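# Move red foam block or yellow sponge onto desk

## Task

Look at the counter that stands behind the shelving. If a red foam block is there, carry it to the desk and set it down; if no such block is there, carry the yellow sponge from the coffee table to the desk instead. Every other item must remain on the shelf, table or counter it started on. The coffee table must be standing upright when the job ends. The robot must not topple or finish leaning. The moved item must rest on the desk by itself at the end; if it stays there only because the robot holds it, it does not count.

## Robot and tools

Robot: a Hello Robot Stretch 3 with one arm. It has a two-wheel base (0.33 m long, 0.34 m wide), a lift that slides the arm up and down a mast, and a telescoping arm that reaches out to the robot's right side. The gripper cannot move forward on its own; to shift it forward or back, drive the base. Spinning in place pivots around the point midway between the wheels, 0.05 m behind the front edge. With arm retracted and wrist folded, the swept circle has radius 0.28 m; an unfolded level wrist reaches past it.

Frames: the base frame sits on the floor between the drive wheels, x ahead, y to the left, z upward. hand_pose is reported in it, located where the closed fingertips meet. The odometry frame is the base frame as it was at the start. Heading is positive to the left, from -3.142 to 3.142.

Tool execute_actions takes "actions", a list run in order. Each action may carry "robot", "steps" (1 to 450 control steps, 30 per second; default 1) and "until". An action with only "steps" simply waits. An empty list returns the current state and images.
"robot" is one command, a list of up to 8 commands run one after another, or {"stop": true}, which brakes everything and clears the queue. A command may hold:
- "base": exactly one of {"translate_m": d}, a straight drive of d metres relative to where the base is when that command begins (positive forward, |d| at most 1), or {"rotate_rad": d}, a spin in place relative to the current heading (positive counter-clockwise seen from above, |d| at most 3.2). No sideways motion.
- "joints": absolute targets by name, each a single number: lift_m 0 to 1.1 (arm height); arm_m 0 to 0.52 (extension); wrist_yaw_rad -1.345 to 4.42 (0 along the arm, positive toward the front, 3.0 folded over the base); wrist_pitch_rad -1.57 to 0.451 (negative tips fingers down); wrist_roll_rad -2.911 to 2.911; gripper_m -0.089 to 0.179 (larger is wider; the real fingertip gap is a bit less, about 0.007 less near closed, 0.025 less fully open, zero below 0.007); head_pan_rad -3.953 to 1.73 (positive left, -1.57 faces along the arm); head_tilt_rad -1.53 to 0.419 (negative down). Unnamed joints keep their target.
- "contact_limits": {"arm_m": effort percent 1 to 100}, how hard the arm may push before it halts; applies until the next arm command.
- In a list, {"pause_s": s} waits up to 15 s.
A new command acts immediately and discards the rest of any older queue. Motions keep going between calls and while you think.
"until" ends an action early when all its conditions hold, e.g. {"robot": {"status": "ended"}} (nothing moving, queue not running), or fields like "lift_m": [">", 0.3], "base_status": ["!=", "moving"]. Operators: =, !=, <, <=, >, >=. {"any": {"status": "ended"}} fires when any one motion ends. Avoid "=" on readings.

Tool zoom_image: "camera" (head_camera, nav_camera or wrist_camera) and "region" [x0, y0, x1, y1] in pixels from the top-left corner, at most 504 by 504, for a sharper look at the latest image. head_camera and nav_camera move with the head; wrist_camera rides on the gripper.

Tool finished_scene: "scene" number; it ends the scene for good, so wait for all motion to stop first.

Result lines: base_status shows progress as (translate_m travelled of goal). joint_goals and joint_status per joint; statuses are moving, done, off_target (stuck short, may still push), contact_stop (arm or lift hit something and went slack), time_out, stopped, not_commanded, torque_fault (wrist servo off for 10 s, limp). measured_speeds from encoders. refusals, queue (idle, running, done, dropped, stopped) and queue_left. Lines starting "refused:", "dropped:" or "replaced:" explain problems. robot.on_its_own appears when the robot changed a goal itself, a joint is slack or off, a motor strains at rest, or base_tilt is 3 degrees or more off its start value. lidar_m: 12 distances in 30-degree sectors, first straight ahead, counting counter-clockwise, at 0.17 m height (sees table legs, not tops). wrist_depth_mm and head_depth_mm: 7x7 grids of depth. motor_effort in percent with the peak in brackets. base_tilt in degrees (forward, right).

Speed: base is fast (0.30 m/s, 1.9 rad/s) only when stowed: lift_m under 0.30, arm_m under 0.03, wrist_yaw_rad over 2.54; otherwise 0.10 m/s and 0.63 rad/s.

Gripping: command gripper_m smaller than the object width; smaller squeezes harder, but overly hard squeezing gets reduced and things may slip. Release with a value at least 0.02 above where the pads first touched. Neither the reading nor "done" proves a grasp; check the cameras.

Cautions: fold or unfold the wrist only with lift_m 0.32 to 0.95, wrist_pitch_rad -0.4 and roll near 0; after folding, lift can drop to 0.25. With yaw below -0.4, keep pitch at -0.5 or lower. Pushing something rigid with the gripper above roughly 0.45 m can tip the robot; a second push after a contact_stop is riskier. Never drive while holding or pressing on something fixed. If the base snags, reverse the last move in small steps; if tilted, free the gripper and lower lift to about 0.2. Avoid drops, slams, hard pushes and knocking items or the coffee table over. Loose items may occasionally get nudged by outside forces.

Each tool is called as name([rows], argument=value, ...), one row to a line, values as JSON.

## Session

I'll start by looking at the scene.

execute_actions(actions=[])

Scene clock: 0.00 s.
robot.base_odometry: x=+0.000 y=+0.000 heading=+0.000 (m, m, rad; robot's odometry frame)
robot.turned_by_wheels: +0.000 (rad since the last result)
robot.turned_by_imu: +0.000 (rad since the last result)
robot.base_tilt: forward=-0.6 right=-0.5 (deg)
robot.lidar_m: 0.83 1.58 1.47 1.48 1.08 1.13 1.57 1.54 2.27 1.32 0.88 0.82
robot.head_depth_mm: 848 1145 1145 1131 726 718 829 / 854 1182 1188 1177 757 745 1156 / 862 1237 1251 1221 790 776 1206 / 911 1113 1125 1093 825 813 1198 / 958 893 897 906 866 856 945 / 1770 2302 2283 2261 2266 2178 2014 / 1790 1996 2045 2043 2060 2093 2018
robot.base_status: not_commanded
robot.joint_positions: lift_m=+0.389 arm_m=+0.003 wrist_yaw_rad=+2.928 wrist_pitch_rad=-0.400 wrist_roll_rad=+0.015 gripper_m=+0.037 head_pan_rad=-0.016 head_tilt_rad=-0.014
robot.joint_goals: lift_m=+0.389 arm_m=+0.003 wrist_yaw_rad=+2.928 wrist_pitch_rad=-0.400 wrist_roll_rad=+0.015 gripper_m=+0.037 head_pan_rad=-0.016 head_tilt_rad=-0.014
robot.joint_status: lift_m=not_commanded arm_m=not_commanded wrist_yaw_rad=not_commanded wrist_pitch_rad=not_commanded wrist_roll_rad=not_commanded gripper_m=not_commanded head_pan_rad=not_commanded head_tilt_rad=not_commanded
robot.measured_speeds: translate_m=+0.000 rotate_rad=+0.000 lift_m=+0.000 arm_m=+0.000 wrist_yaw_rad=+0.000 wrist_pitch_rad=+0.000 wrist_roll_rad=+0.000 head_pan_rad=+0.000 head_tilt_rad=+0.000
robot: refusals=0 queue=idle queue_left=0
robot.motor_effort: left_wheel=+0 right_wheel=+0 lift_m=+27 arm_m=+1 wrist_yaw_rad=+0 wrist_pitch_rad=+7 wrist_roll_rad=+0 gripper_m=+0 head_pan_rad=+0 head_tilt_rad=+2 (%)
robot.hand_pose: x=+0.0268 y=+0.0737 z=+0.4058 quat_wxyz=(+0.215, +0.709, +0.065, +0.669) (m; robot's base frame)
robot.wrist_depth_mm: - - - - - - - / - - - - - - - / - - - - - - - / 889 - 924 975 965 - - / 750 753 810 767 801 796 823 / 619 643 - 656 675 658 682 / 542 547 543 556 563 570 582
pictures: head_camera (sideways: a quarter turn clockwise sets it upright), nav_camera (sideways: a quarter turn counterclockwise sets it upright), wrist_camera
Images, in order (width x height): head_camera 896x504, nav_camera 672x504, wrist_camera 644x364.

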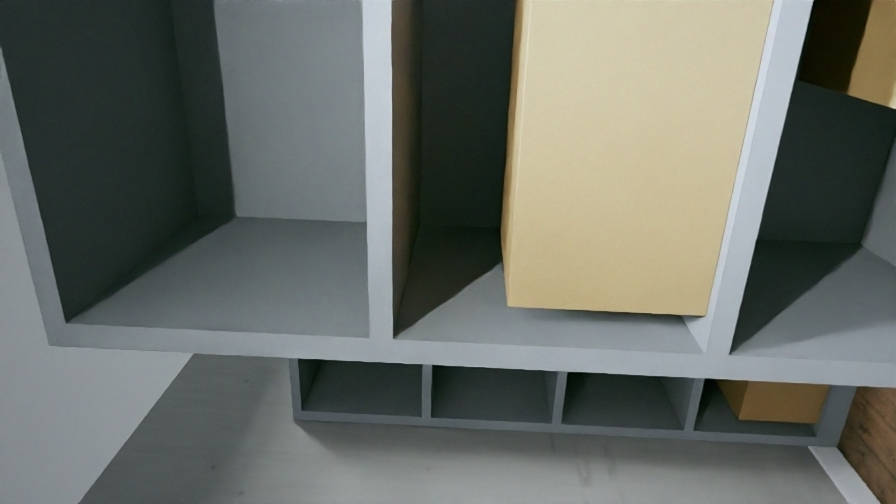

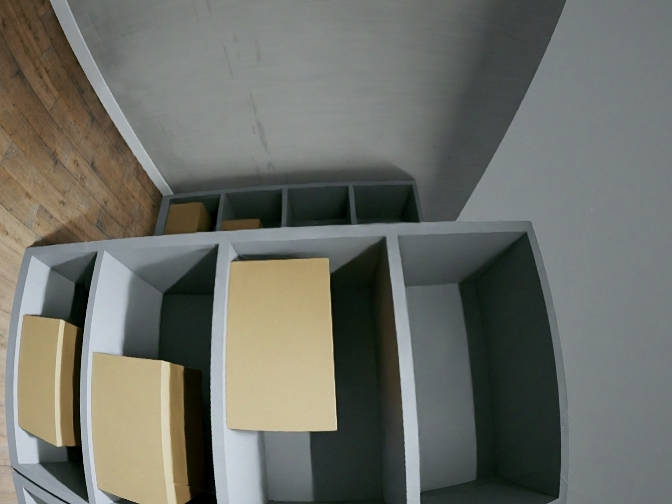

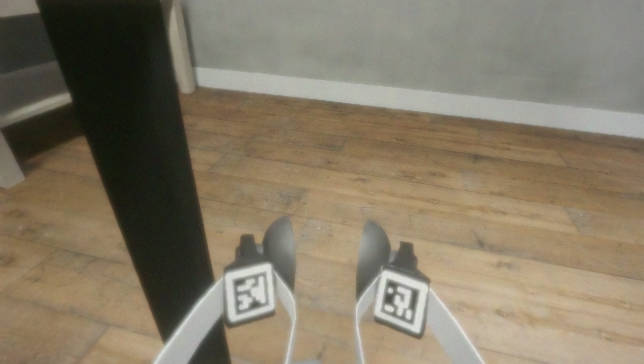

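execute_actions([
  {"robot": {"joints": {"head_pan_rad": 1.2, "head_tilt_rad": -0.5, "lift_m": 0.25, "wrist_yaw_rad": 3.0}}, "steps": 200, "until": {"robot": {"status": "ended"}}},
])

execute_actions([
  {"robot": {"joints": {"head_pan_rad": -1.2, "head_tilt_rad": -0.5}}, "steps": 200, "until": {"robot": {"status": "ended"}}},
])

execute_actions([
  {"robot": {"joints": {"head_pan_rad": -2.8, "head_tilt_rad": -0.5}}, "steps": 200, "until": {"robot": {"status": "ended"}}},
])

Scene clock: 9.63 s.
robot.base_odometry: x=+0.000 y=+0.000 heading=+0.000 (m, m, rad; robot's odometry frame)
robot.turned_by_wheels: +0.000 (rad since the last result)
robot.turned_by_imu: +0.001 (rad since the last result)
robot.base_tilt: forward=-0.7 right=-0.5 (deg)
robot.lidar_m: 0.82 1.59 1.47 1.49 1.08 1.13 1.57 1.54 2.27 1.32 0.88 0.82
robot.head_depth_mm: 1199 1293 1400 1535 1690 1643 1327 / 1202 1292 1414 1538 1699 1634 1324 / 1212 1304 1422 1557 1720 1622 1317 / 1205 1306 1428 1565 1737 1607 1312 / 1216 1325 1428 1582 1760 1588 1302 / 1227 1326 1451 1582 1769 1583 1299 / 1222 1331 1453 1605 1774 1583 1296
robot.base_status: not_commanded
robot.joint_positions: lift_m=+0.251 arm_m=+0.003 wrist_yaw_rad=+2.997 wrist_pitch_rad=-0.400 wrist_roll_rad=+0.015 gripper_m=+0.037 head_pan_rad=+1.193 head_tilt_rad=-0.494
robot.joint_goals: lift_m=+0.250 arm_m=+0.003 wrist_yaw_rad=+3.000 wrist_pitch_rad=-0.400 wrist_roll_rad=+0.015 gripper_m=+0.037 head_pan_rad=+1.200 head_tilt_rad=-0.500
robot.joint_status: lift_m=done arm_m=not_commanded wrist_yaw_rad=done wrist_pitch_rad=not_commanded wrist_roll_rad=not_commanded gripper_m=not_commanded head_pan_rad=done head_tilt_rad=done
robot.measured_speeds: translate_m=+0.000 rotate_rad=+0.000 lift_m=+0.000 arm_m=+0.000 wrist_yaw_rad=+0.000 wrist_pitch_rad=+0.000 wrist_roll_rad=+0.000 head_pan_rad=+0.000 head_tilt_rad=+0.000
robot: refusals=0 queue=done queue_left=0
robot.motor_effort: left_wheel=+0(0) right_wheel=+0(1) lift_m=+9(25) arm_m=+1(1) wrist_yaw_rad=+2(1) wrist_pitch_rad=+7(7) wrist_roll_rad=+1(1) gripper_m=-1(0) head_pan_rad=+4(40) head_tilt_rad=-5(39) (%)
robot.hand_pose: x=+0.0113 y=+0.0765 z=+0.2675 quat_wxyz=(+0.191, +0.706, +0.089, +0.676) (m; robot's base frame)
robot.wrist_depth_mm: - - - - - - - / - - - - - - - / 877 905 918 947 945 - - / 676 677 711 717 731 739 738 / 558 548 - 579 584 583 610 / 466 488 - - 502 499 499 / - - - - 409 422 426
pictures: head_camera (sideways: a quarter turn clockwise sets it upright), nav_camera (sideways: a quarter turn counterclockwise sets it upright), wrist_camera
camera_calibration (this result's frames):
head_camera: T_world_to_cam=[[-0.117569, -0.413095, -0.903067, 1.19032], [-0.932463, 0.358734, -0.0427021, 0.060741], [0.341601, 0.837056, -0.427372, 0.510092], [0, 0, 0, 1]] pos_world=[0.0223355, 0.0429511, 1.29553]
nav_camera: T_world_to_cam=[[0.179656, 0.404807, 0.89658, -1.1261], [0.937321, -0.347075, -0.0311155, 0.0890019], [0.298584, 0.845973, -0.441788, 0.530469], [0, 0, 0, 1]] pos_world=[-0.0395023, 0.0379801, 1.24676]
wrist_camera: T_world_to_cam=[[0.992788, -0.119599, 0.00818943, -0.00178371], [-0.0557604, -0.521177, -0.851625, 0.30581], [0.106122, 0.845027, -0.524088, 0.235668], [0, 0, 0, 1]] pos_world=[-0.00618663, -0.0399777, 0.38396]
Images, in order (width x height): head_camera 896x504, nav_camera 672x504, wrist_camera 644x364.

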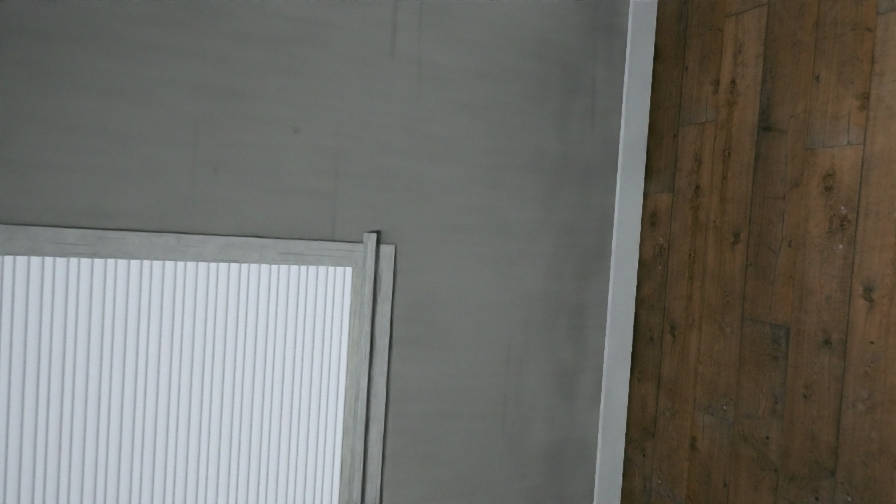

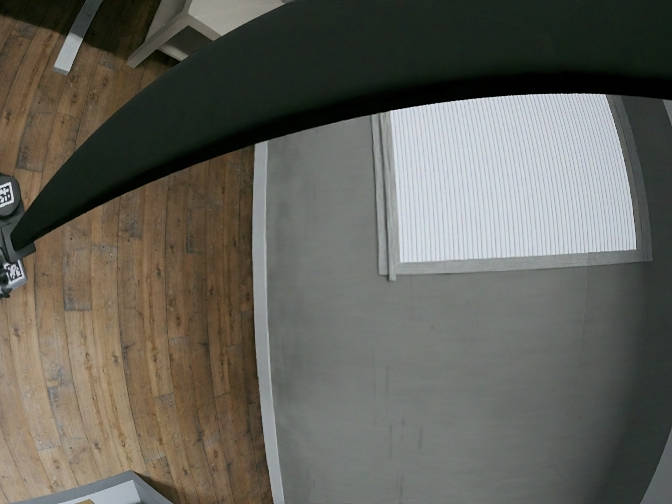

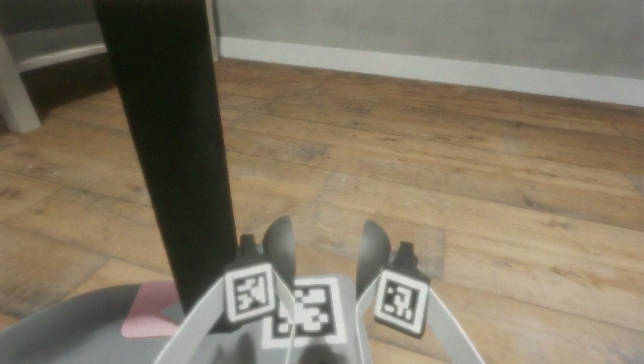

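Scene clock: 11.37 s.
robot.base_odometry: x=+0.000 y=+0.000 heading=+0.000 (m, m, rad; robot's odometry frame)
robot.turned_by_wheels: +0.000 (rad since the last result)
robot.turned_by_imu: +0.000 (rad since the last result)
robot.base_tilt: forward=-0.7 right=-0.5 (deg)
robot.lidar_m: 0.83 1.59 1.47 1.49 1.08 1.13 1.58 1.54 2.28 1.33 0.88 0.82
robot.head_depth_mm: 1246 1670 1819 1978 2062 1635 1339 / 1288 1309 1441 1617 1842 1628 1338 / 1382 1146 1229 1674 1744 1615 1324 / 1371 1073 1120 1739 1414 1507 1317 / 1140 1217 1182 1616 1326 1416 1303 / 951 1289 971 1449 1074 1190 1241 / 703 753 819 904 1016 1158 1218
robot.base_status: not_commanded
robot.joint_positions: lift_m=+0.251 arm_m=+0.003 wrist_yaw_rad=+2.997 wrist_pitch_rad=-0.400 wrist_roll_rad=+0.015 gripper_m=+0.037 head_pan_rad=-1.193 head_tilt_rad=-0.494
robot.joint_goals: lift_m=+0.250 arm_m=+0.003 wrist_yaw_rad=+3.000 wrist_pitch_rad=-0.400 wrist_roll_rad=+0.015 gripper_m=+0.037 head_pan_rad=-1.200 head_tilt_rad=-0.500
robot.joint_status: lift_m=done arm_m=not_commanded wrist_yaw_rad=done wrist_pitch_rad=not_commanded wrist_roll_rad=not_commanded gripper_m=not_commanded head_pan_rad=done head_tilt_rad=done
robot.measured_speeds: translate_m=+0.000 rotate_rad=+0.000 lift_m=+0.000 arm_m=+0.000 wrist_yaw_rad=+0.000 wrist_pitch_rad=+0.000 wrist_roll_rad=+0.000 head_pan_rad=+0.000 head_tilt_rad=+0.000
robot: refusals=0 queue=done queue_left=0
robot.motor_effort: left_wheel=+0(0) right_wheel=+1(1) lift_m=+9(9) arm_m=+1(1) wrist_yaw_rad=+2(2) wrist_pitch_rad=+7(6) wrist_roll_rad=+1(1) gripper_m=+0(0) head_pan_rad=-3(38) head_tilt_rad=-5(5) (%)
robot.hand_pose: x=+0.0113 y=+0.0765 z=+0.2675 quat_wxyz=(+0.191, +0.706, +0.089, +0.676) (m; robot's base frame)
robot.wrist_depth_mm: - - - - - - - / - - - - - - - / 872 909 929 934 - - - / 691 686 705 707 733 741 750 / 551 558 - 578 595 592 592 / 462 492 - - 490 494 497 / - - - - 402 422 426
pictures: head_camera (sideways: a quarter turn clockwise sets it upright), nav_camera (sideways: a quarter turn counterclockwise sets it upright), wrist_camera
camera_calibration (this result's frames):
head_camera: T_world_to_cam=[[-0.197946, 0.381428, -0.902956, 1.19067], [0.924529, 0.378712, -0.0426993, 0.0494097], [0.325674, -0.843262, -0.427605, 0.510493], [0, 0, 0, 1]] pos_world=[0.0237531, -0.0423864, 1.29552]
nav_camera: T_world_to_cam=[[0.147087, -0.41799, 0.896465, -1.12575], [-0.920072, -0.390511, -0.0311216, 0.10034], [0.363088, -0.820235, -0.44202, 0.530378], [0, 0, 0, 1]] pos_world=[0.0653292, 0.00366516, 1.24676]
wrist_camera: T_world_to_cam=[[0.992788, -0.119599, 0.00818943, -0.00178371], [-0.0557604, -0.521178, -0.851625, 0.30581], [0.106122, 0.845026, -0.524088, 0.235668], [0, 0, 0, 1]] pos_world=[-0.00618664, -0.0399777, 0.38396]
Images, in order (width x height): head_camera 896x504, nav_camera 672x504, wrist_camera 644x364.

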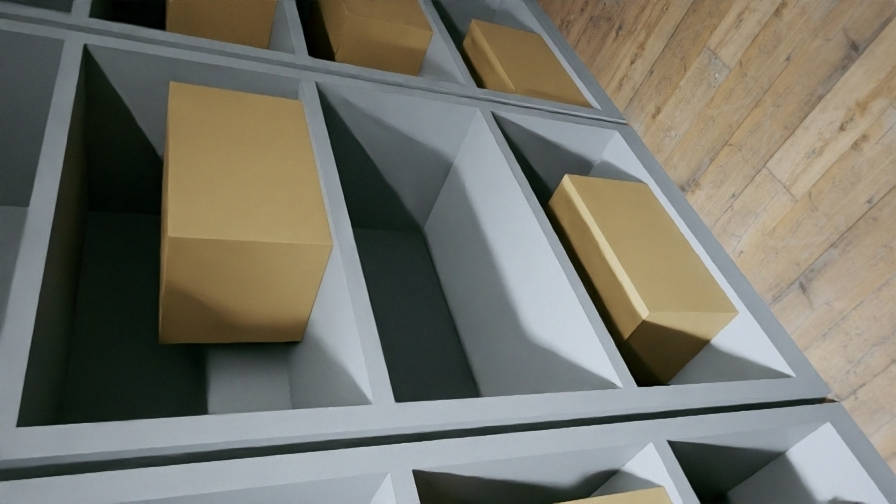

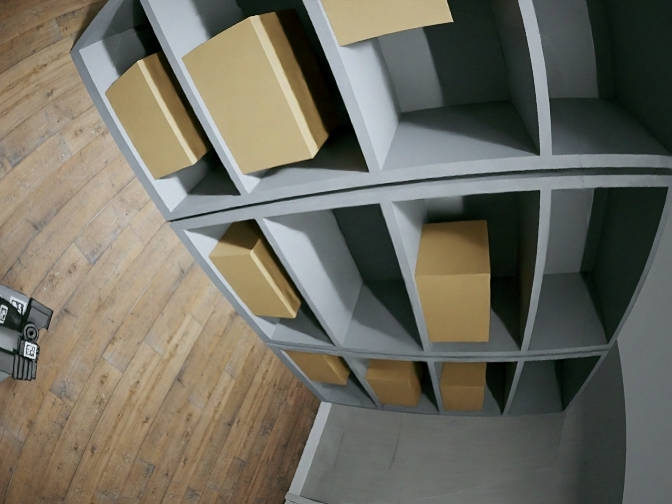

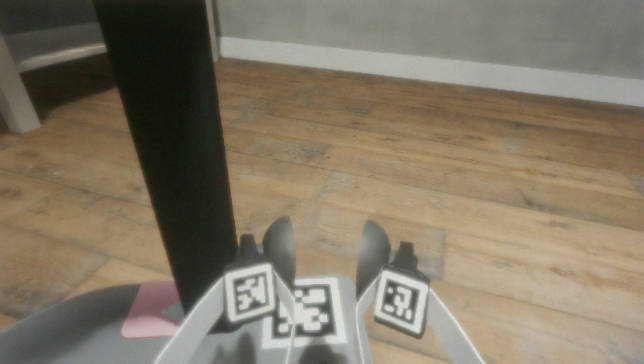

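Scene clock: 12.73 s.
robot.base_odometry: x=+0.000 y=+0.000 heading=+0.000 (m, m, rad; robot's odometry frame)
robot.turned_by_wheels: +0.000 (rad since the last result)
robot.turned_by_imu: +0.000 (rad since the last result)
robot.base_tilt: forward=-0.6 right=-0.5 (deg)
robot.lidar_m: 0.83 1.58 1.47 1.49 1.08 1.13 1.58 1.54 2.27 1.32 0.88 0.82
robot.head_depth_mm: 1433 1510 1618 1364 1004 1643 1334 / 1544 1642 1746 1345 1870 1636 1327 / 1682 1797 1908 1336 2000 1608 1321 / 1854 1982 2135 1399 1917 1612 1320 / 2051 2223 2419 1592 2060 1603 1306 / 2222 2422 2650 2709 2041 1593 1307 / 2110 2261 2398 2559 2022 1587 1301
robot.base_status: not_commanded
robot.joint_positions: lift_m=+0.251 arm_m=+0.003 wrist_yaw_rad=+2.997 wrist_pitch_rad=-0.400 wrist_roll_rad=+0.015 gripper_m=+0.037 head_pan_rad=-2.793 head_tilt_rad=-0.494
robot.joint_goals: lift_m=+0.250 arm_m=+0.003 wrist_yaw_rad=+3.000 wrist_pitch_rad=-0.400 wrist_roll_rad=+0.015 gripper_m=+0.037 head_pan_rad=-2.800 head_tilt_rad=-0.500
robot.joint_status: lift_m=done arm_m=not_commanded wrist_yaw_rad=done wrist_pitch_rad=not_commanded wrist_roll_rad=not_commanded gripper_m=not_commanded head_pan_rad=done head_tilt_rad=done
robot.measured_speeds: translate_m=+0.000 rotate_rad=+0.000 lift_m=+0.000 arm_m=+0.000 wrist_yaw_rad=+0.000 wrist_pitch_rad=+0.000 wrist_roll_rad=+0.000 head_pan_rad=+0.000 head_tilt_rad=+0.000
robot: refusals=0 queue=done queue_left=0
robot.motor_effort: left_wheel=+0(0) right_wheel=+1(0) lift_m=+9(9) arm_m=+1(1) wrist_yaw_rad=+2(1) wrist_pitch_rad=+7(7) wrist_roll_rad=+1(1) gripper_m=+0(1) head_pan_rad=-4(36) head_tilt_rad=-4(5) (%)
robot.hand_pose: x=+0.0113 y=+0.0765 z=+0.2675 quat_wxyz=(+0.191, +0.706, +0.089, +0.676) (m; robot's base frame)
robot.wrist_depth_mm: - - - - - - - / - - - - - - - / 883 877 918 962 937 972 - / 664 683 713 716 754 734 756 / 539 558 - 577 590 588 603 / 477 491 - - 490 498 496 / - - - - 407 429 422
pictures: head_camera (sideways: a quarter turn clockwise sets it upright), nav_camera (sideways: a quarter turn counterclockwise sets it upright), wrist_camera
camera_calibration (this result's frames):
head_camera: T_world_to_cam=[[0.387077, 0.186737, -0.90294, 1.18708], [0.351558, -0.935192, -0.0426989, 0.0529043], [-0.852396, -0.300908, -0.42764, 0.517725], [0, 0, 0, 1]] pos_world=[-0.0367835, -0.0164079, 1.29552]
nav_camera: T_world_to_cam=[[-0.422139, -0.134831, 0.896448, -1.12226], [-0.363479, 0.931083, -0.0311225, 0.0969459], [-0.830471, -0.338978, -0.442055, 0.537703], [0, 0, 0, 1]] pos_world=[0.00803622, -0.0593103, 1.24676]
wrist_camera: T_world_to_cam=[[0.992788, -0.1196, 0.00818939, -0.0017837], [-0.0557604, -0.521178, -0.851625, 0.30581], [0.106122, 0.845027, -0.524088, 0.235668], [0, 0, 0, 1]] pos_world=[-0.00618663, -0.0399777, 0.38396]
Images, in order (width x height): head_camera 896x504, nav_camera 672x504, wrist_camera 644x364.

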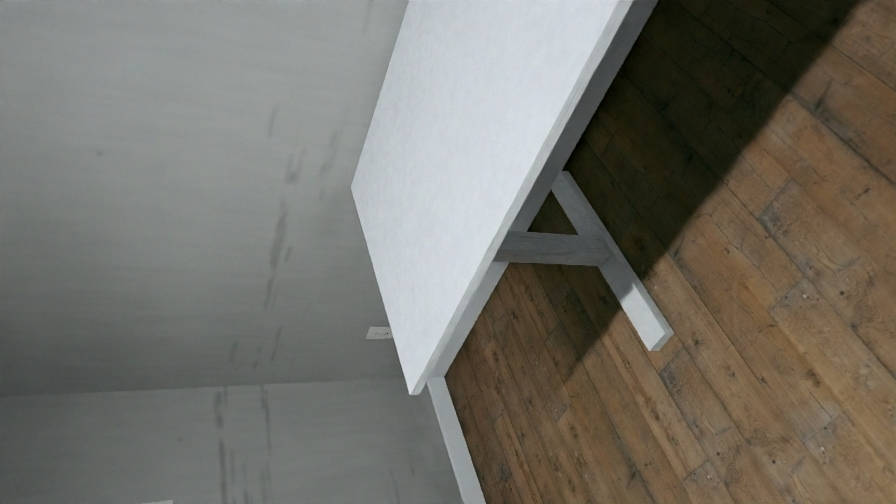

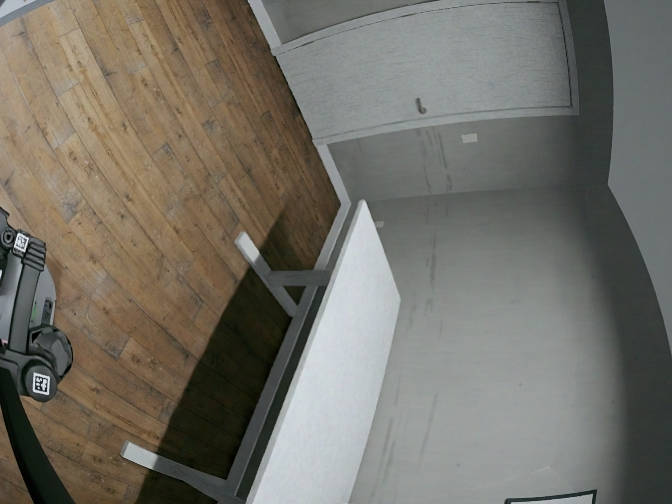

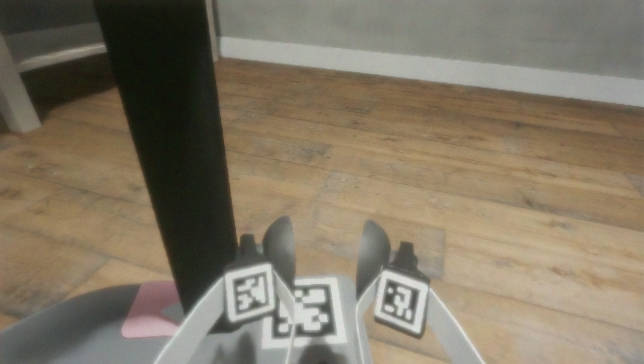

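execute_actions([
  {"robot": {"joints": {"head_pan_rad": -3.9, "head_tilt_rad": -0.6}}, "steps": 200, "until": {"robot": {"status": "ended"}}},
])

Scene clock: 16.33 s.
robot.base_odometry: x=+0.000 y=+0.000 heading=+0.000 (m, m, rad; robot's odometry frame)
robot.turned_by_wheels: +0.000 (rad since the last result)
robot.turned_by_imu: +0.001 (rad since the last result)
robot.base_tilt: forward=-0.6 right=-0.6 (deg)
robot.lidar_m: 0.83 1.59 1.47 1.49 1.09 1.13 1.58 1.53 2.27 1.32 0.88 0.82
robot.head_depth_mm: - - - - - - - / 1449 1591 1771 - - - - / 1404 1550 1724 1614 1449 1487 1262 / 1353 1492 1661 1621 1762 1478 1237 / 1324 1444 1565 1081 1786 1432 1235 / 1276 1399 1490 1074 1698 1469 1223 / 1242 1352 1456 1060 1686 1464 1223
robot.base_status: not_commanded
robot.joint_positions: lift_m=+0.251 arm_m=+0.003 wrist_yaw_rad=+2.997 wrist_pitch_rad=-0.400 wrist_roll_rad=+0.015 gripper_m=+0.037 head_pan_rad=-3.893 head_tilt_rad=-0.592
robot.joint_goals: lift_m=+0.250 arm_m=+0.003 wrist_yaw_rad=+3.000 wrist_pitch_rad=-0.400 wrist_roll_rad=+0.015 gripper_m=+0.037 head_pan_rad=-3.900 head_tilt_rad=-0.600
robot.joint_status: lift_m=done arm_m=not_commanded wrist_yaw_rad=done wrist_pitch_rad=not_commanded wrist_roll_rad=not_commanded gripper_m=not_commanded head_pan_rad=done head_tilt_rad=done
robot.measured_speeds: translate_m=+0.000 rotate_rad=+0.000 lift_m=+0.000 arm_m=+0.000 wrist_yaw_rad=+0.000 wrist_pitch_rad=+0.000 wrist_roll_rad=+0.000 head_pan_rad=+0.000 head_tilt_rad=+0.000
robot: refusals=0 queue=done queue_left=0
robot.motor_effort: left_wheel=+0(0) right_wheel=+1(0) lift_m=+9(9) arm_m=+1(1) wrist_yaw_rad=+2(2) wrist_pitch_rad=+7(7) wrist_roll_rad=+1(0) gripper_m=+1(0) head_pan_rad=-4(37) head_tilt_rad=-5(18) (%)
robot.hand_pose: x=+0.0113 y=+0.0765 z=+0.2675 quat_wxyz=(+0.191, +0.706, +0.089, +0.676) (m; robot's base frame)
robot.wrist_depth_mm: - - - - - - - / - - - - - - - / 872 907 919 933 950 979 - / 681 696 704 713 720 743 747 / 555 559 - 580 595 586 594 / 471 490 - - 497 490 509 / - - - - 406 424 433
pictures: head_camera (sideways: a quarter turn clockwise sets it upright), nav_camera (sideways: a quarter turn counterclockwise sets it upright), wrist_camera
camera_calibration (this result's frames):
head_camera: T_world_to_cam=[[0.405426, -0.319491, -0.856478, 1.12637], [-0.670951, -0.740343, -0.0414351, 0.0574908], [-0.62085, 0.591454, -0.514517, 0.629356], [0, 0, 0, 1]] pos_world=[-0.027349, 0.0301914, 1.2909]
nav_camera: T_world_to_cam=[[-0.374551, 0.373796, 0.848521, -1.06004], [0.667236, 0.744103, -0.0332687, 0.0934485], [-0.643823, 0.553703, -0.528115, 0.648543], [0, 0, 0, 1]] pos_world=[-0.0418438, -0.0323969, 1.24508]
wrist_camera: T_world_to_cam=[[0.992788, -0.119599, 0.00818957, -0.00178375], [-0.0557602, -0.521178, -0.851625, 0.30581], [0.106122, 0.845027, -0.524088, 0.235668], [0, 0, 0, 1]] pos_world=[-0.00618664, -0.0399777, 0.38396]
Images, in order (width x height): head_camera 896x504, nav_camera 672x504, wrist_camera 644x364.

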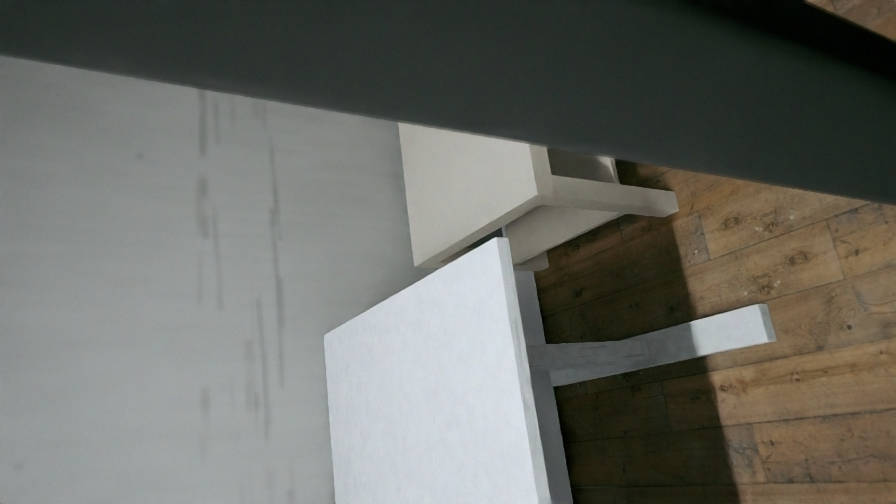

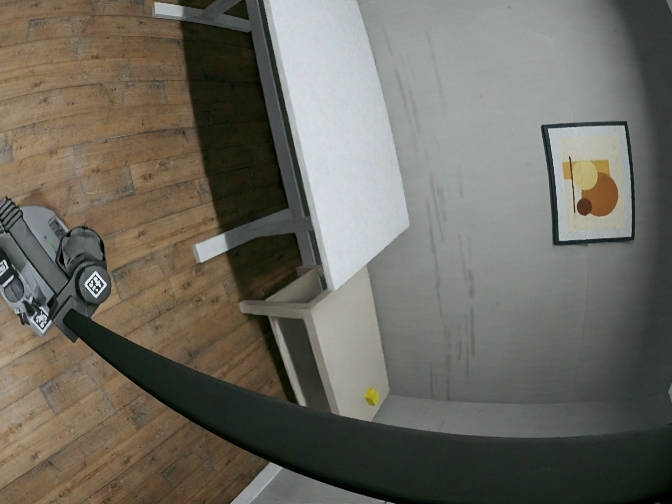

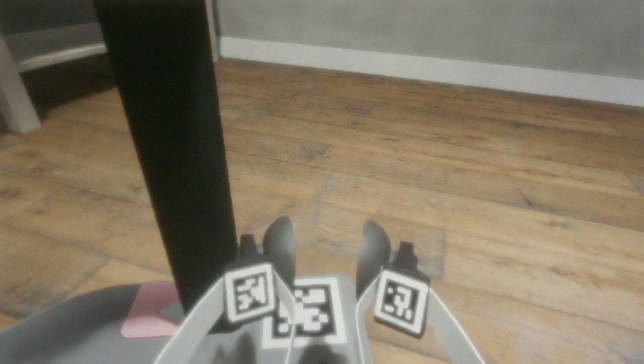

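execute_actions([
  {"robot": [{"base": {"rotate_rad": 0.72}, "joints": {"head_pan_rad": 0.0, "head_tilt_rad": -0.6}}, {"base": {"translate_m": 1.0}}, {"base": {"rotate_rad": -1.1}}], "steps": 450, "until": {"robot": {"status": "ended"}}},
])

Scene clock: 41.77 s.
robot.base_odometry: x=+0.752 y=+0.659 heading=-0.380 (m, m, rad; robot's odometry frame)
robot.turned_by_wheels: -0.380 (rad since the last result)
robot.turned_by_imu: -0.376 (rad since the last result)
robot.base_tilt: forward=-0.7 right=-0.6 (deg)
robot.lidar_m: 1.45 0.79 0.59 0.57 0.60 0.84 1.45 1.71 2.49 1.32 0.54 0.57
robot.head_depth_mm: 1252 2435 2743 2511 1878 1130 1095 / 1523 1542 1680 1714 1796 1492 1242 / 1547 1661 1632 2024 1804 1485 1242 / 1559 1651 1502 1736 1791 1484 1236 / 1561 1653 1503 1704 1777 1458 1231 / 1566 1597 1831 1725 1786 1466 1226 / 1279 1353 1437 1545 1605 1447 1215
robot.base_status: done (rotate_rad -1.0999 of -1.1000)
robot.joint_positions: lift_m=+0.251 arm_m=+0.003 wrist_yaw_rad=+2.998 wrist_pitch_rad=-0.400 wrist_roll_rad=+0.015 gripper_m=+0.037 head_pan_rad=-0.007 head_tilt_rad=-0.594
robot.joint_goals: lift_m=+0.250 arm_m=+0.003 wrist_yaw_rad=+3.000 wrist_pitch_rad=-0.400 wrist_roll_rad=+0.015 gripper_m=+0.037 head_pan_rad=+0.000 head_tilt_rad=-0.600
robot.joint_status: lift_m=done arm_m=not_commanded wrist_yaw_rad=done wrist_pitch_rad=not_commanded wrist_roll_rad=not_commanded gripper_m=not_commanded head_pan_rad=done head_tilt_rad=done
robot.measured_speeds: translate_m=+0.000 rotate_rad=+0.000 lift_m=+0.000 arm_m=+0.000 wrist_yaw_rad=+0.000 wrist_pitch_rad=+0.000 wrist_roll_rad=+0.000 head_pan_rad=+0.000 head_tilt_rad=+0.000
robot: refusals=0 queue=done queue_left=0
robot.motor_effort: left_wheel=+1(9) right_wheel=-1(10) lift_m=+10(9) arm_m=+1(1) wrist_yaw_rad=+1(2) wrist_pitch_rad=+7(7) wrist_roll_rad=+1(0) gripper_m=-1(0) head_pan_rad=+3(38) head_tilt_rad=-5(6) (%)
robot.hand_pose: x=+0.0111 y=+0.0765 z=+0.2674 quat_wxyz=(+0.191, +0.706, +0.089, +0.676) (m; robot's base frame)
robot.wrist_depth_mm: 533 - 542 565 554 573 573 / 579 592 597 596 608 629 636 / 623 639 649 661 673 678 711 / 661 655 660 696 695 702 720 / 556 561 - 570 587 583 590 / 467 486 - - 497 497 500 / - - - - 398 427 428
pictures: head_camera (sideways: a quarter turn clockwise sets it upright), nav_camera (sideways: a quarter turn counterclockwise sets it upright), wrist_camera
camera_calibration (this result's frames):
head_camera: T_world_to_cam=[[-0.515675, -0.0395895, -0.855869, 1.13119], [-0.00796318, 0.99911, -0.0414174, 0.0534236], [0.856747, -0.0145425, -0.515532, 0.621663], [0, 0, 0, 1]] pos_world=[0.0511442, 0.000447772, 1.29085]
nav_camera: T_world_to_cam=[[0.529738, -0.0212737, 0.847895, -1.06474], [0.0131545, -0.999359, -0.0332925, 0.0974694], [0.848059, 0.0287899, -0.529118, 0.640749], [0, 0, 0, 1]] pos_world=[0.0193572, 0.0563088, 1.24506]
wrist_camera: T_world_to_cam=[[0.99289, -0.118753, 0.00818946, -0.00165821], [-0.0553161, -0.521225, -0.851625, 0.305794], [0.105402, 0.845117, -0.524088, 0.235672], [0, 0, 0, 1]] pos_world=[-0.0062785, -0.0399799, 0.383948]
Images, in order (width x height): head_camera 896x504, nav_camera 672x504, wrist_camera 644x364.

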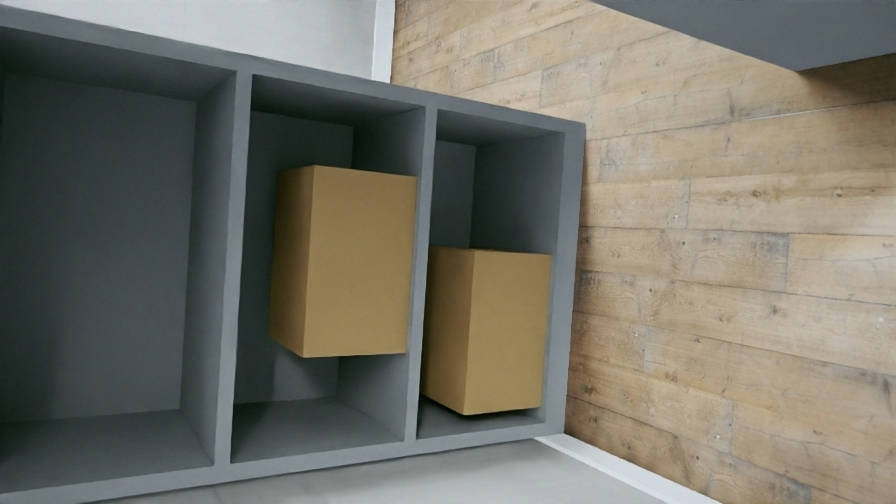

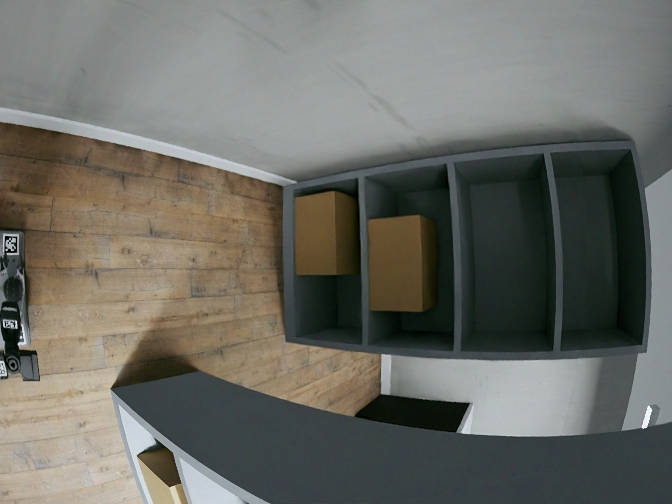

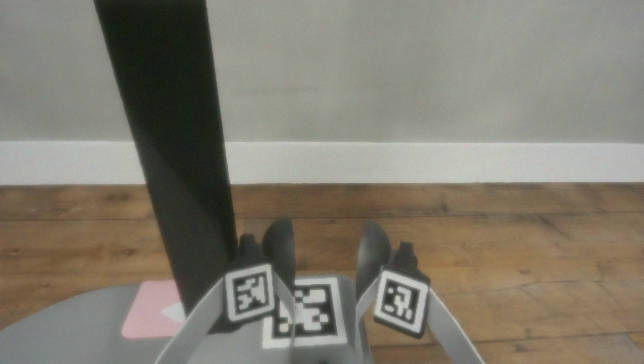

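execute_actions([
  {"robot": [{"base": {"translate_m": 1.0}, "joints": {"head_pan_rad": -0.85, "head_tilt_rad": -0.35}}, {"base": {"translate_m": 0.12}}], "steps": 450, "until": {"robot": {"status": "ended"}}},
])

Scene clock: 68.20 s.
robot.base_odometry: x=+1.792 y=+0.244 heading=-0.380 (m, m, rad; robot's odometry frame)
robot.turned_by_wheels: +0.000 (rad since the last result)
robot.turned_by_imu: +0.001 (rad since the last result)
robot.base_tilt: forward=-0.6 right=-0.5 (deg)
robot.lidar_m: 0.34 0.35 0.50 0.54 0.56 0.79 2.40 0.59 0.52 1.30 0.47 0.51
robot.head_depth_mm: 2818 3049 3164 2430 2541 1893 1482 / 2459 2685 2817 2056 2291 1896 1473 / 382 414 1991 1779 1961 1867 1474 / 382 412 434 459 490 517 574 / 424 461 489 519 545 467 643 / 434 521 557 598 600 444 743 / 443 602 650 708 604 440 383
robot.base_status: done (translate_m +0.1200 of +0.1200)
robot.joint_positions: lift_m=+0.251 arm_m=+0.003 wrist_yaw_rad=+2.998 wrist_pitch_rad=-0.400 wrist_roll_rad=+0.015 gripper_m=+0.037 head_pan_rad=-0.843 head_tilt_rad=-0.358
robot.joint_goals: lift_m=+0.250 arm_m=+0.003 wrist_yaw_rad=+3.000 wrist_pitch_rad=-0.400 wrist_roll_rad=+0.015 gripper_m=+0.037 head_pan_rad=-0.850 head_tilt_rad=-0.350
robot.joint_status: lift_m=done arm_m=not_commanded wrist_yaw_rad=done wrist_pitch_rad=not_commanded wrist_roll_rad=not_commanded gripper_m=not_commanded head_pan_rad=done head_tilt_rad=done
robot.measured_speeds: translate_m=+0.000 rotate_rad=+0.000 lift_m=+0.000 arm_m=+0.000 wrist_yaw_rad=+0.000 wrist_pitch_rad=+0.000 wrist_roll_rad=+0.000 head_pan_rad=+0.000 head_tilt_rad=+0.000
robot: refusals=0 queue=done queue_left=0
robot.motor_effort: left_wheel=+1(9) right_wheel=-1(6) lift_m=+10(10) arm_m=+1(1) wrist_yaw_rad=+1(2) wrist_pitch_rad=+6(7) wrist_roll_rad=+1(0) gripper_m=-1(1) head_pan_rad=-3(38) head_tilt_rad=+4(28) (%)
robot.hand_pose: x=+0.0111 y=+0.0765 z=+0.2674 quat_wxyz=(+0.191, +0.706, +0.089, +0.676) (m; robot's base frame)
robot.wrist_depth_mm: 494 - 523 528 533 522 427 / 542 547 565 563 594 543 389 / 582 598 610 631 619 578 389 / 605 636 651 648 685 563 387 / 541 557 - 568 591 532 389 / 470 490 - - 500 477 388 / - - - - 410 419 362
pictures: head_camera (sideways: a quarter turn clockwise sets it upright), nav_camera (sideways: a quarter turn counterclockwise sets it upright), wrist_camera
camera_calibration (this result's frames):
head_camera: T_world_to_cam=[[-0.232936, 0.196459, -0.952441, 1.25547], [0.742584, 0.668322, -0.0437582, 0.0519057], [0.62794, -0.717461, -0.301564, 0.344622], [0, 0, 0, 1]] pos_world=[0.0374983, -0.0340855, 1.30196]
nav_camera: T_world_to_cam=[[0.198183, -0.248792, 0.948064, -1.1934], [-0.727794, -0.685236, -0.0276823, 0.0946946], [0.656535, -0.68451, -0.316872, 0.365726], [0, 0, 0, 1]] pos_world=[0.065319, 0.018322, 1.24993]
wrist_camera: T_world_to_cam=[[0.992903, -0.118642, 0.00818949, -0.00164152], [-0.0552578, -0.521231, -0.851625, 0.305793], [0.105307, 0.845129, -0.524088, 0.235671], [0, 0, 0, 1]] pos_world=[-0.00629055, -0.0399782, 0.383946]
Images, in order (width x height): head_camera 896x504, nav_camera 672x504, wrist_camera 644x364.

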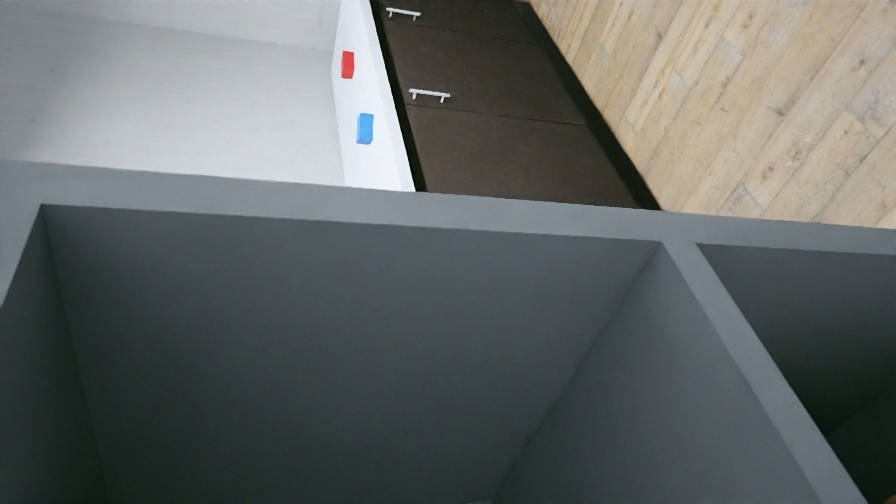

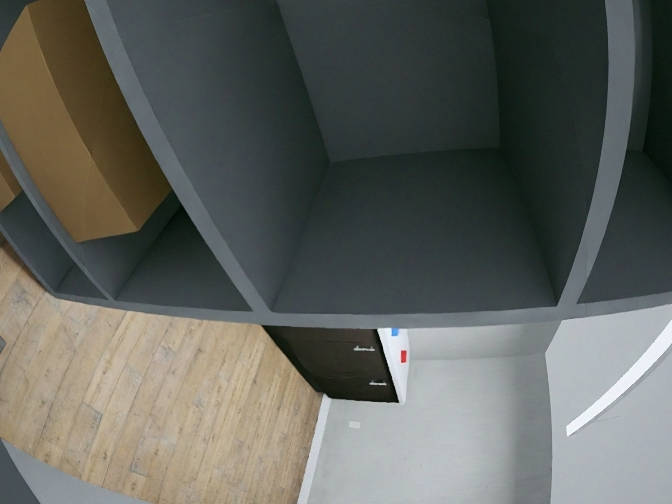

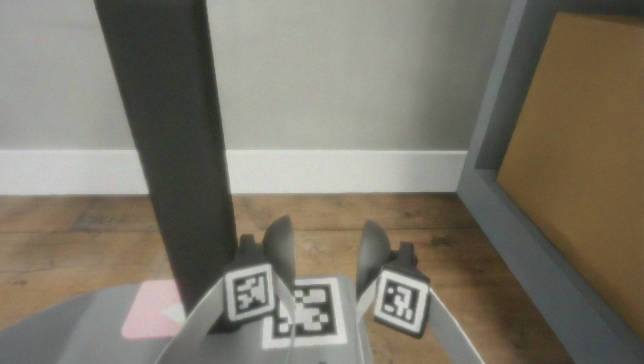

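execute_actions([
  {"robot": [{"base": {"rotate_rad": -1.61}, "joints": {"head_pan_rad": 0.0, "head_tilt_rad": -0.9}}], "steps": 450, "until": {"robot": {"status": "ended"}}},
])

Scene clock: 82.37 s.
robot.base_odometry: x=+1.792 y=+0.244 heading=-1.990 (m, m, rad; robot's odometry frame)
robot.turned_by_wheels: -1.610 (rad since the last result)
robot.turned_by_imu: -1.603 (rad since the last result)
robot.base_tilt: forward=-0.6 right=-0.6 (deg)
robot.lidar_m: 1.18 0.47 0.50 0.34 0.35 0.48 0.54 0.56 0.77 2.18 0.60 0.52
robot.head_depth_mm: 958 924 888 854 829 998 1120 / 1530 1442 1357 1286 1222 1188 1114 / 2731 2543 2080 1690 1453 1253 1111 / 2812 2630 2060 1700 1442 1256 1106 / 2867 2599 2053 1701 1436 1246 1100 / 2850 2575 2031 1679 1428 1237 1100 / 2721 2548 2024 1669 1417 1193 1061
robot.base_status: done (rotate_rad -1.6099 of -1.6100)
robot.joint_positions: lift_m=+0.251 arm_m=+0.003 wrist_yaw_rad=+2.998 wrist_pitch_rad=-0.400 wrist_roll_rad=+0.015 gripper_m=+0.037 head_pan_rad=-0.007 head_tilt_rad=-0.889
robot.joint_goals: lift_m=+0.250 arm_m=+0.003 wrist_yaw_rad=+3.000 wrist_pitch_rad=-0.400 wrist_roll_rad=+0.015 gripper_m=+0.037 head_pan_rad=+0.000 head_tilt_rad=-0.900
robot.joint_status: lift_m=done arm_m=not_commanded wrist_yaw_rad=done wrist_pitch_rad=not_commanded wrist_roll_rad=not_commanded gripper_m=not_commanded head_pan_rad=done head_tilt_rad=done
robot.measured_speeds: translate_m=+0.000 rotate_rad=+0.000 lift_m=+0.000 arm_m=+0.000 wrist_yaw_rad=+0.000 wrist_pitch_rad=+0.000 wrist_roll_rad=+0.000 head_pan_rad=+0.000 head_tilt_rad=+0.000
robot: refusals=0 queue=done queue_left=0
robot.motor_effort: left_wheel=+1(9) right_wheel=-1(7) lift_m=+10(9) arm_m=+1(1) wrist_yaw_rad=+1(1) wrist_pitch_rad=+7(7) wrist_roll_rad=+1(1) gripper_m=-1(1) head_pan_rad=+3(39) head_tilt_rad=-7(44) (%)
robot.hand_pose: x=+0.0111 y=+0.0765 z=+0.2674 quat_wxyz=(+0.191, +0.706, +0.089, +0.676) (m; robot's base frame)
robot.wrist_depth_mm: 325 - 340 742 748 570 387 / 351 355 362 786 801 580 397 / 379 388 403 716 772 560 432 / 415 420 432 549 578 541 738 / 440 448 - 475 492 509 598 / 462 475 - - 496 485 498 / - - - - 406 417 420
pictures: head_camera (sideways: a quarter turn clockwise sets it upright), nav_camera (sideways: a quarter turn counterclockwise sets it upright), wrist_camera
camera_calibration (this result's frames):
head_camera: T_world_to_cam=[[-0.742685, -0.0379506, -0.668565, 0.88843], [-0.0193091, 0.999191, -0.0352685, 0.0454727], [0.669363, -0.013284, -0.742817, 0.918463], [0, 0, 0, 1]] pos_world=[0.0459172, 0.000481322, 1.27783]
nav_camera: T_world_to_cam=[[0.753791, -0.0228929, 0.656715, -0.81692], [0.00250739, -0.999285, -0.0377128, 0.103275], [0.657109, 0.0300742, -0.753195, 0.933388], [0, 0, 0, 1]] pos_world=[0.00218974, 0.056429, 1.2434]
wrist_camera: T_world_to_cam=[[0.992903, -0.118642, 0.00818965, -0.00164366], [-0.0552576, -0.521231, -0.851625, 0.305784], [0.105307, 0.845129, -0.524088, 0.235686], [0, 0, 0, 1]] pos_world=[-0.00629056, -0.0399959, 0.383946]
Images, in order (width x height): head_camera 896x504, nav_camera 672x504, wrist_camera 644x364.

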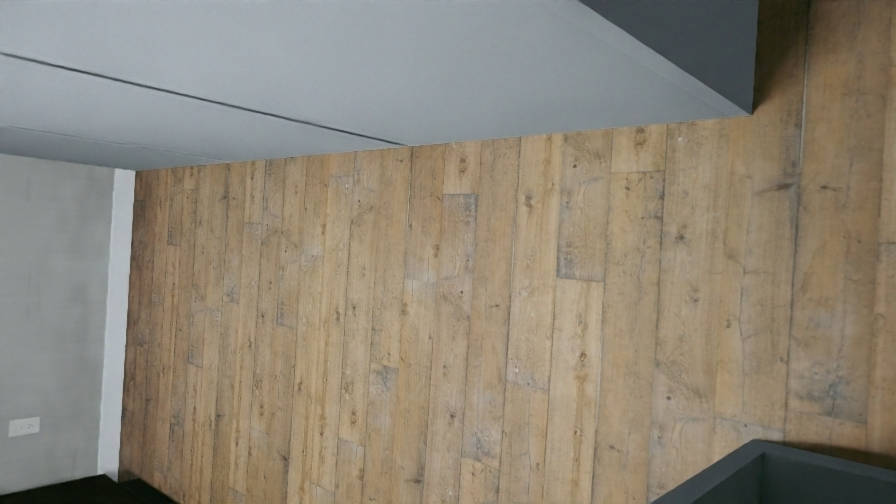

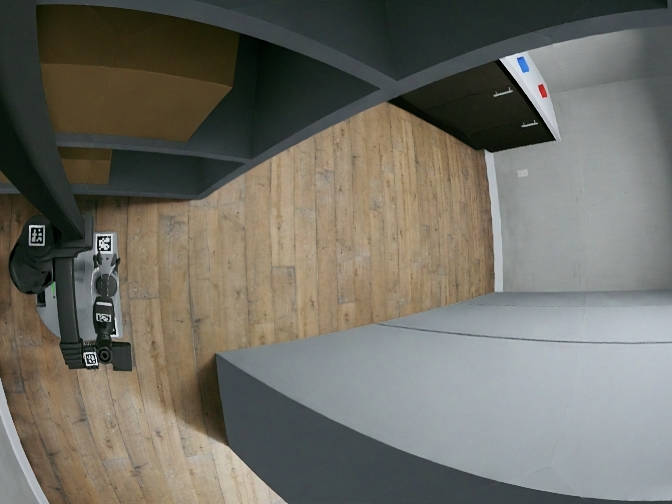

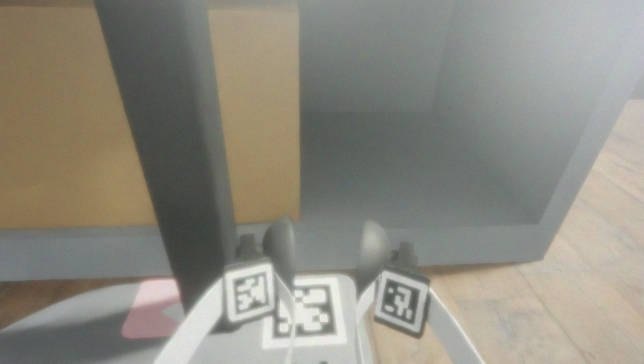

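execute_actions([
  {"robot": [{"base": {"rotate_rad": 0.1}, "joints": {"head_pan_rad": 0.6, "head_tilt_rad": -0.4}}, {"base": {"translate_m": 1.0}}], "steps": 450, "until": {"robot": {"status": "ended"}}},
])

Scene clock: 97.87 s.
robot.base_odometry: x=+1.478 y=-0.706 heading=-1.890 (m, m, rad; robot's odometry frame)
robot.turned_by_wheels: +0.100 (rad since the last result)
robot.turned_by_imu: +0.101 (rad since the last result)
robot.base_tilt: forward=-0.6 right=-0.5 (deg)
robot.lidar_m: 2.24 1.24 0.99 1.30 0.77 0.64 1.49 0.51 0.41 0.40 0.43 0.64
robot.head_depth_mm: 2008 2100 2218 2326 2356 1776 1417 / 2165 2279 2338 2123 2290 1775 1410 / 2194 2377 2383 1787 2022 1772 1400 / 1960 2119 2151 1527 1671 1748 1399 / 1765 1891 1920 1354 1448 1624 1395 / 1609 1707 1771 1231 1287 1390 1387 / 1478 1559 1628 1124 1150 1234 1340
robot.base_status: done (translate_m +1.0000 of +1.0000)
robot.joint_positions: lift_m=+0.251 arm_m=+0.003 wrist_yaw_rad=+2.998 wrist_pitch_rad=-0.400 wrist_roll_rad=+0.015 gripper_m=+0.037 head_pan_rad=+0.593 head_tilt_rad=-0.408
robot.joint_goals: lift_m=+0.250 arm_m=+0.003 wrist_yaw_rad=+3.000 wrist_pitch_rad=-0.400 wrist_roll_rad=+0.015 gripper_m=+0.037 head_pan_rad=+0.600 head_tilt_rad=-0.400
robot.joint_status: lift_m=done arm_m=not_commanded wrist_yaw_rad=done wrist_pitch_rad=not_commanded wrist_roll_rad=not_commanded gripper_m=not_commanded head_pan_rad=done head_tilt_rad=done
robot.measured_speeds: translate_m=+0.000 rotate_rad=+0.000 lift_m=+0.000 arm_m=+0.000 wrist_yaw_rad=+0.000 wrist_pitch_rad=+0.000 wrist_roll_rad=+0.000 head_pan_rad=+0.000 head_tilt_rad=+0.000
robot: refusals=0 queue=done queue_left=0
robot.motor_effort: left_wheel=-1(7) right_wheel=+2(10) lift_m=+9(9) arm_m=+1(1) wrist_yaw_rad=+1(1) wrist_pitch_rad=+7(7) wrist_roll_rad=+1(1) gripper_m=-1(1) head_pan_rad=+3(34) head_tilt_rad=+4(41) (%)
robot.hand_pose: x=+0.0111 y=+0.0765 z=+0.2674 quat_wxyz=(+0.191, +0.706, +0.089, +0.676) (m; robot's base frame)
robot.wrist_depth_mm: - - - - 916 889 871 / - - - - - - - / 752 911 913 948 990 986 - / 673 682 677 699 719 729 753 / 544 557 - 589 595 576 596 / 468 487 - - 500 491 496 / - - - - 398 417 425
pictures: head_camera (sideways: a quarter turn clockwise sets it upright), nav_camera (sideways: a quarter turn counterclockwise sets it upright), wrist_camera
camera_calibration (this result's frames):
head_camera: T_world_to_cam=[[-0.264903, -0.230618, -0.936292, 1.23458], [-0.56418, 0.824507, -0.0434626, 0.0594893], [0.782002, 0.516723, -0.348524, 0.404798], [0, 0, 0, 1]] pos_world=[0.0440526, 0.0264981, 1.29959]
nav_camera: T_world_to_cam=[[0.31189, 0.189011, 0.931128, -1.17199], [0.579966, -0.814124, -0.0290052, 0.0884378], [0.752572, 0.549069, -0.363537, 0.42587], [0, 0, 0, 1]] pos_world=[-0.00625809, 0.0596848, 1.24865]
wrist_camera: T_world_to_cam=[[0.992907, -0.11861, 0.00818966, -0.00163889], [-0.0552408, -0.521233, -0.851625, 0.305783], [0.10528, 0.845132, -0.524088, 0.235686], [0, 0, 0, 1]] pos_world=[-0.00629403, -0.0399957, 0.383946]
Images, in order (width x height): head_camera 896x504, nav_camera 672x504, wrist_camera 644x364.

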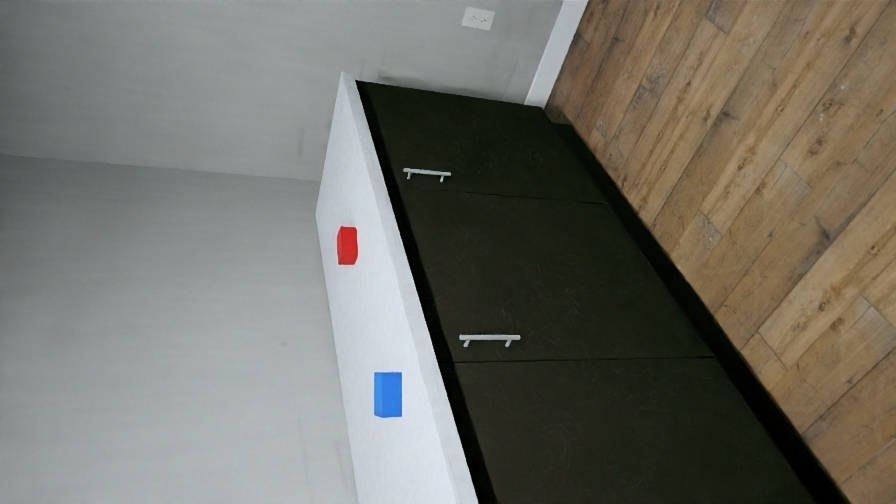

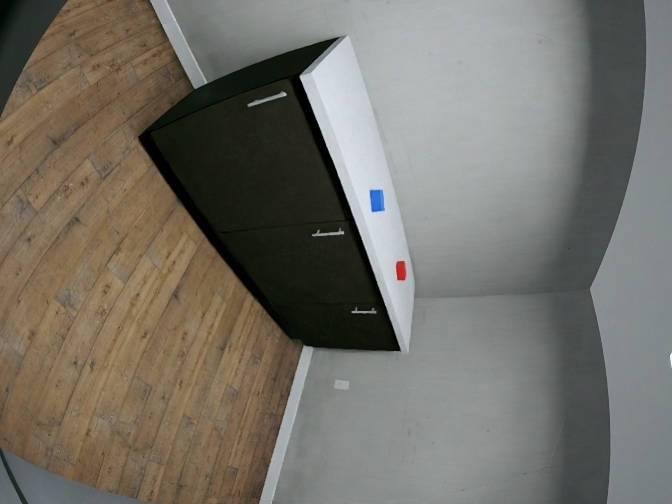

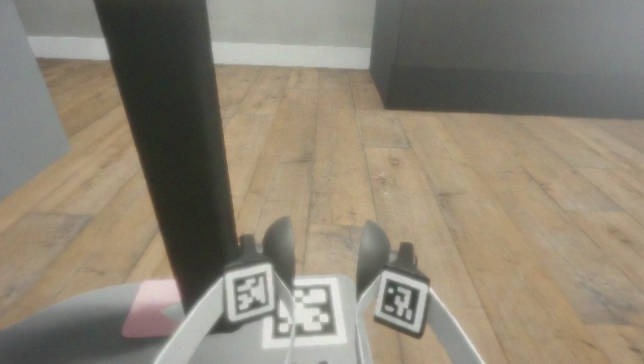

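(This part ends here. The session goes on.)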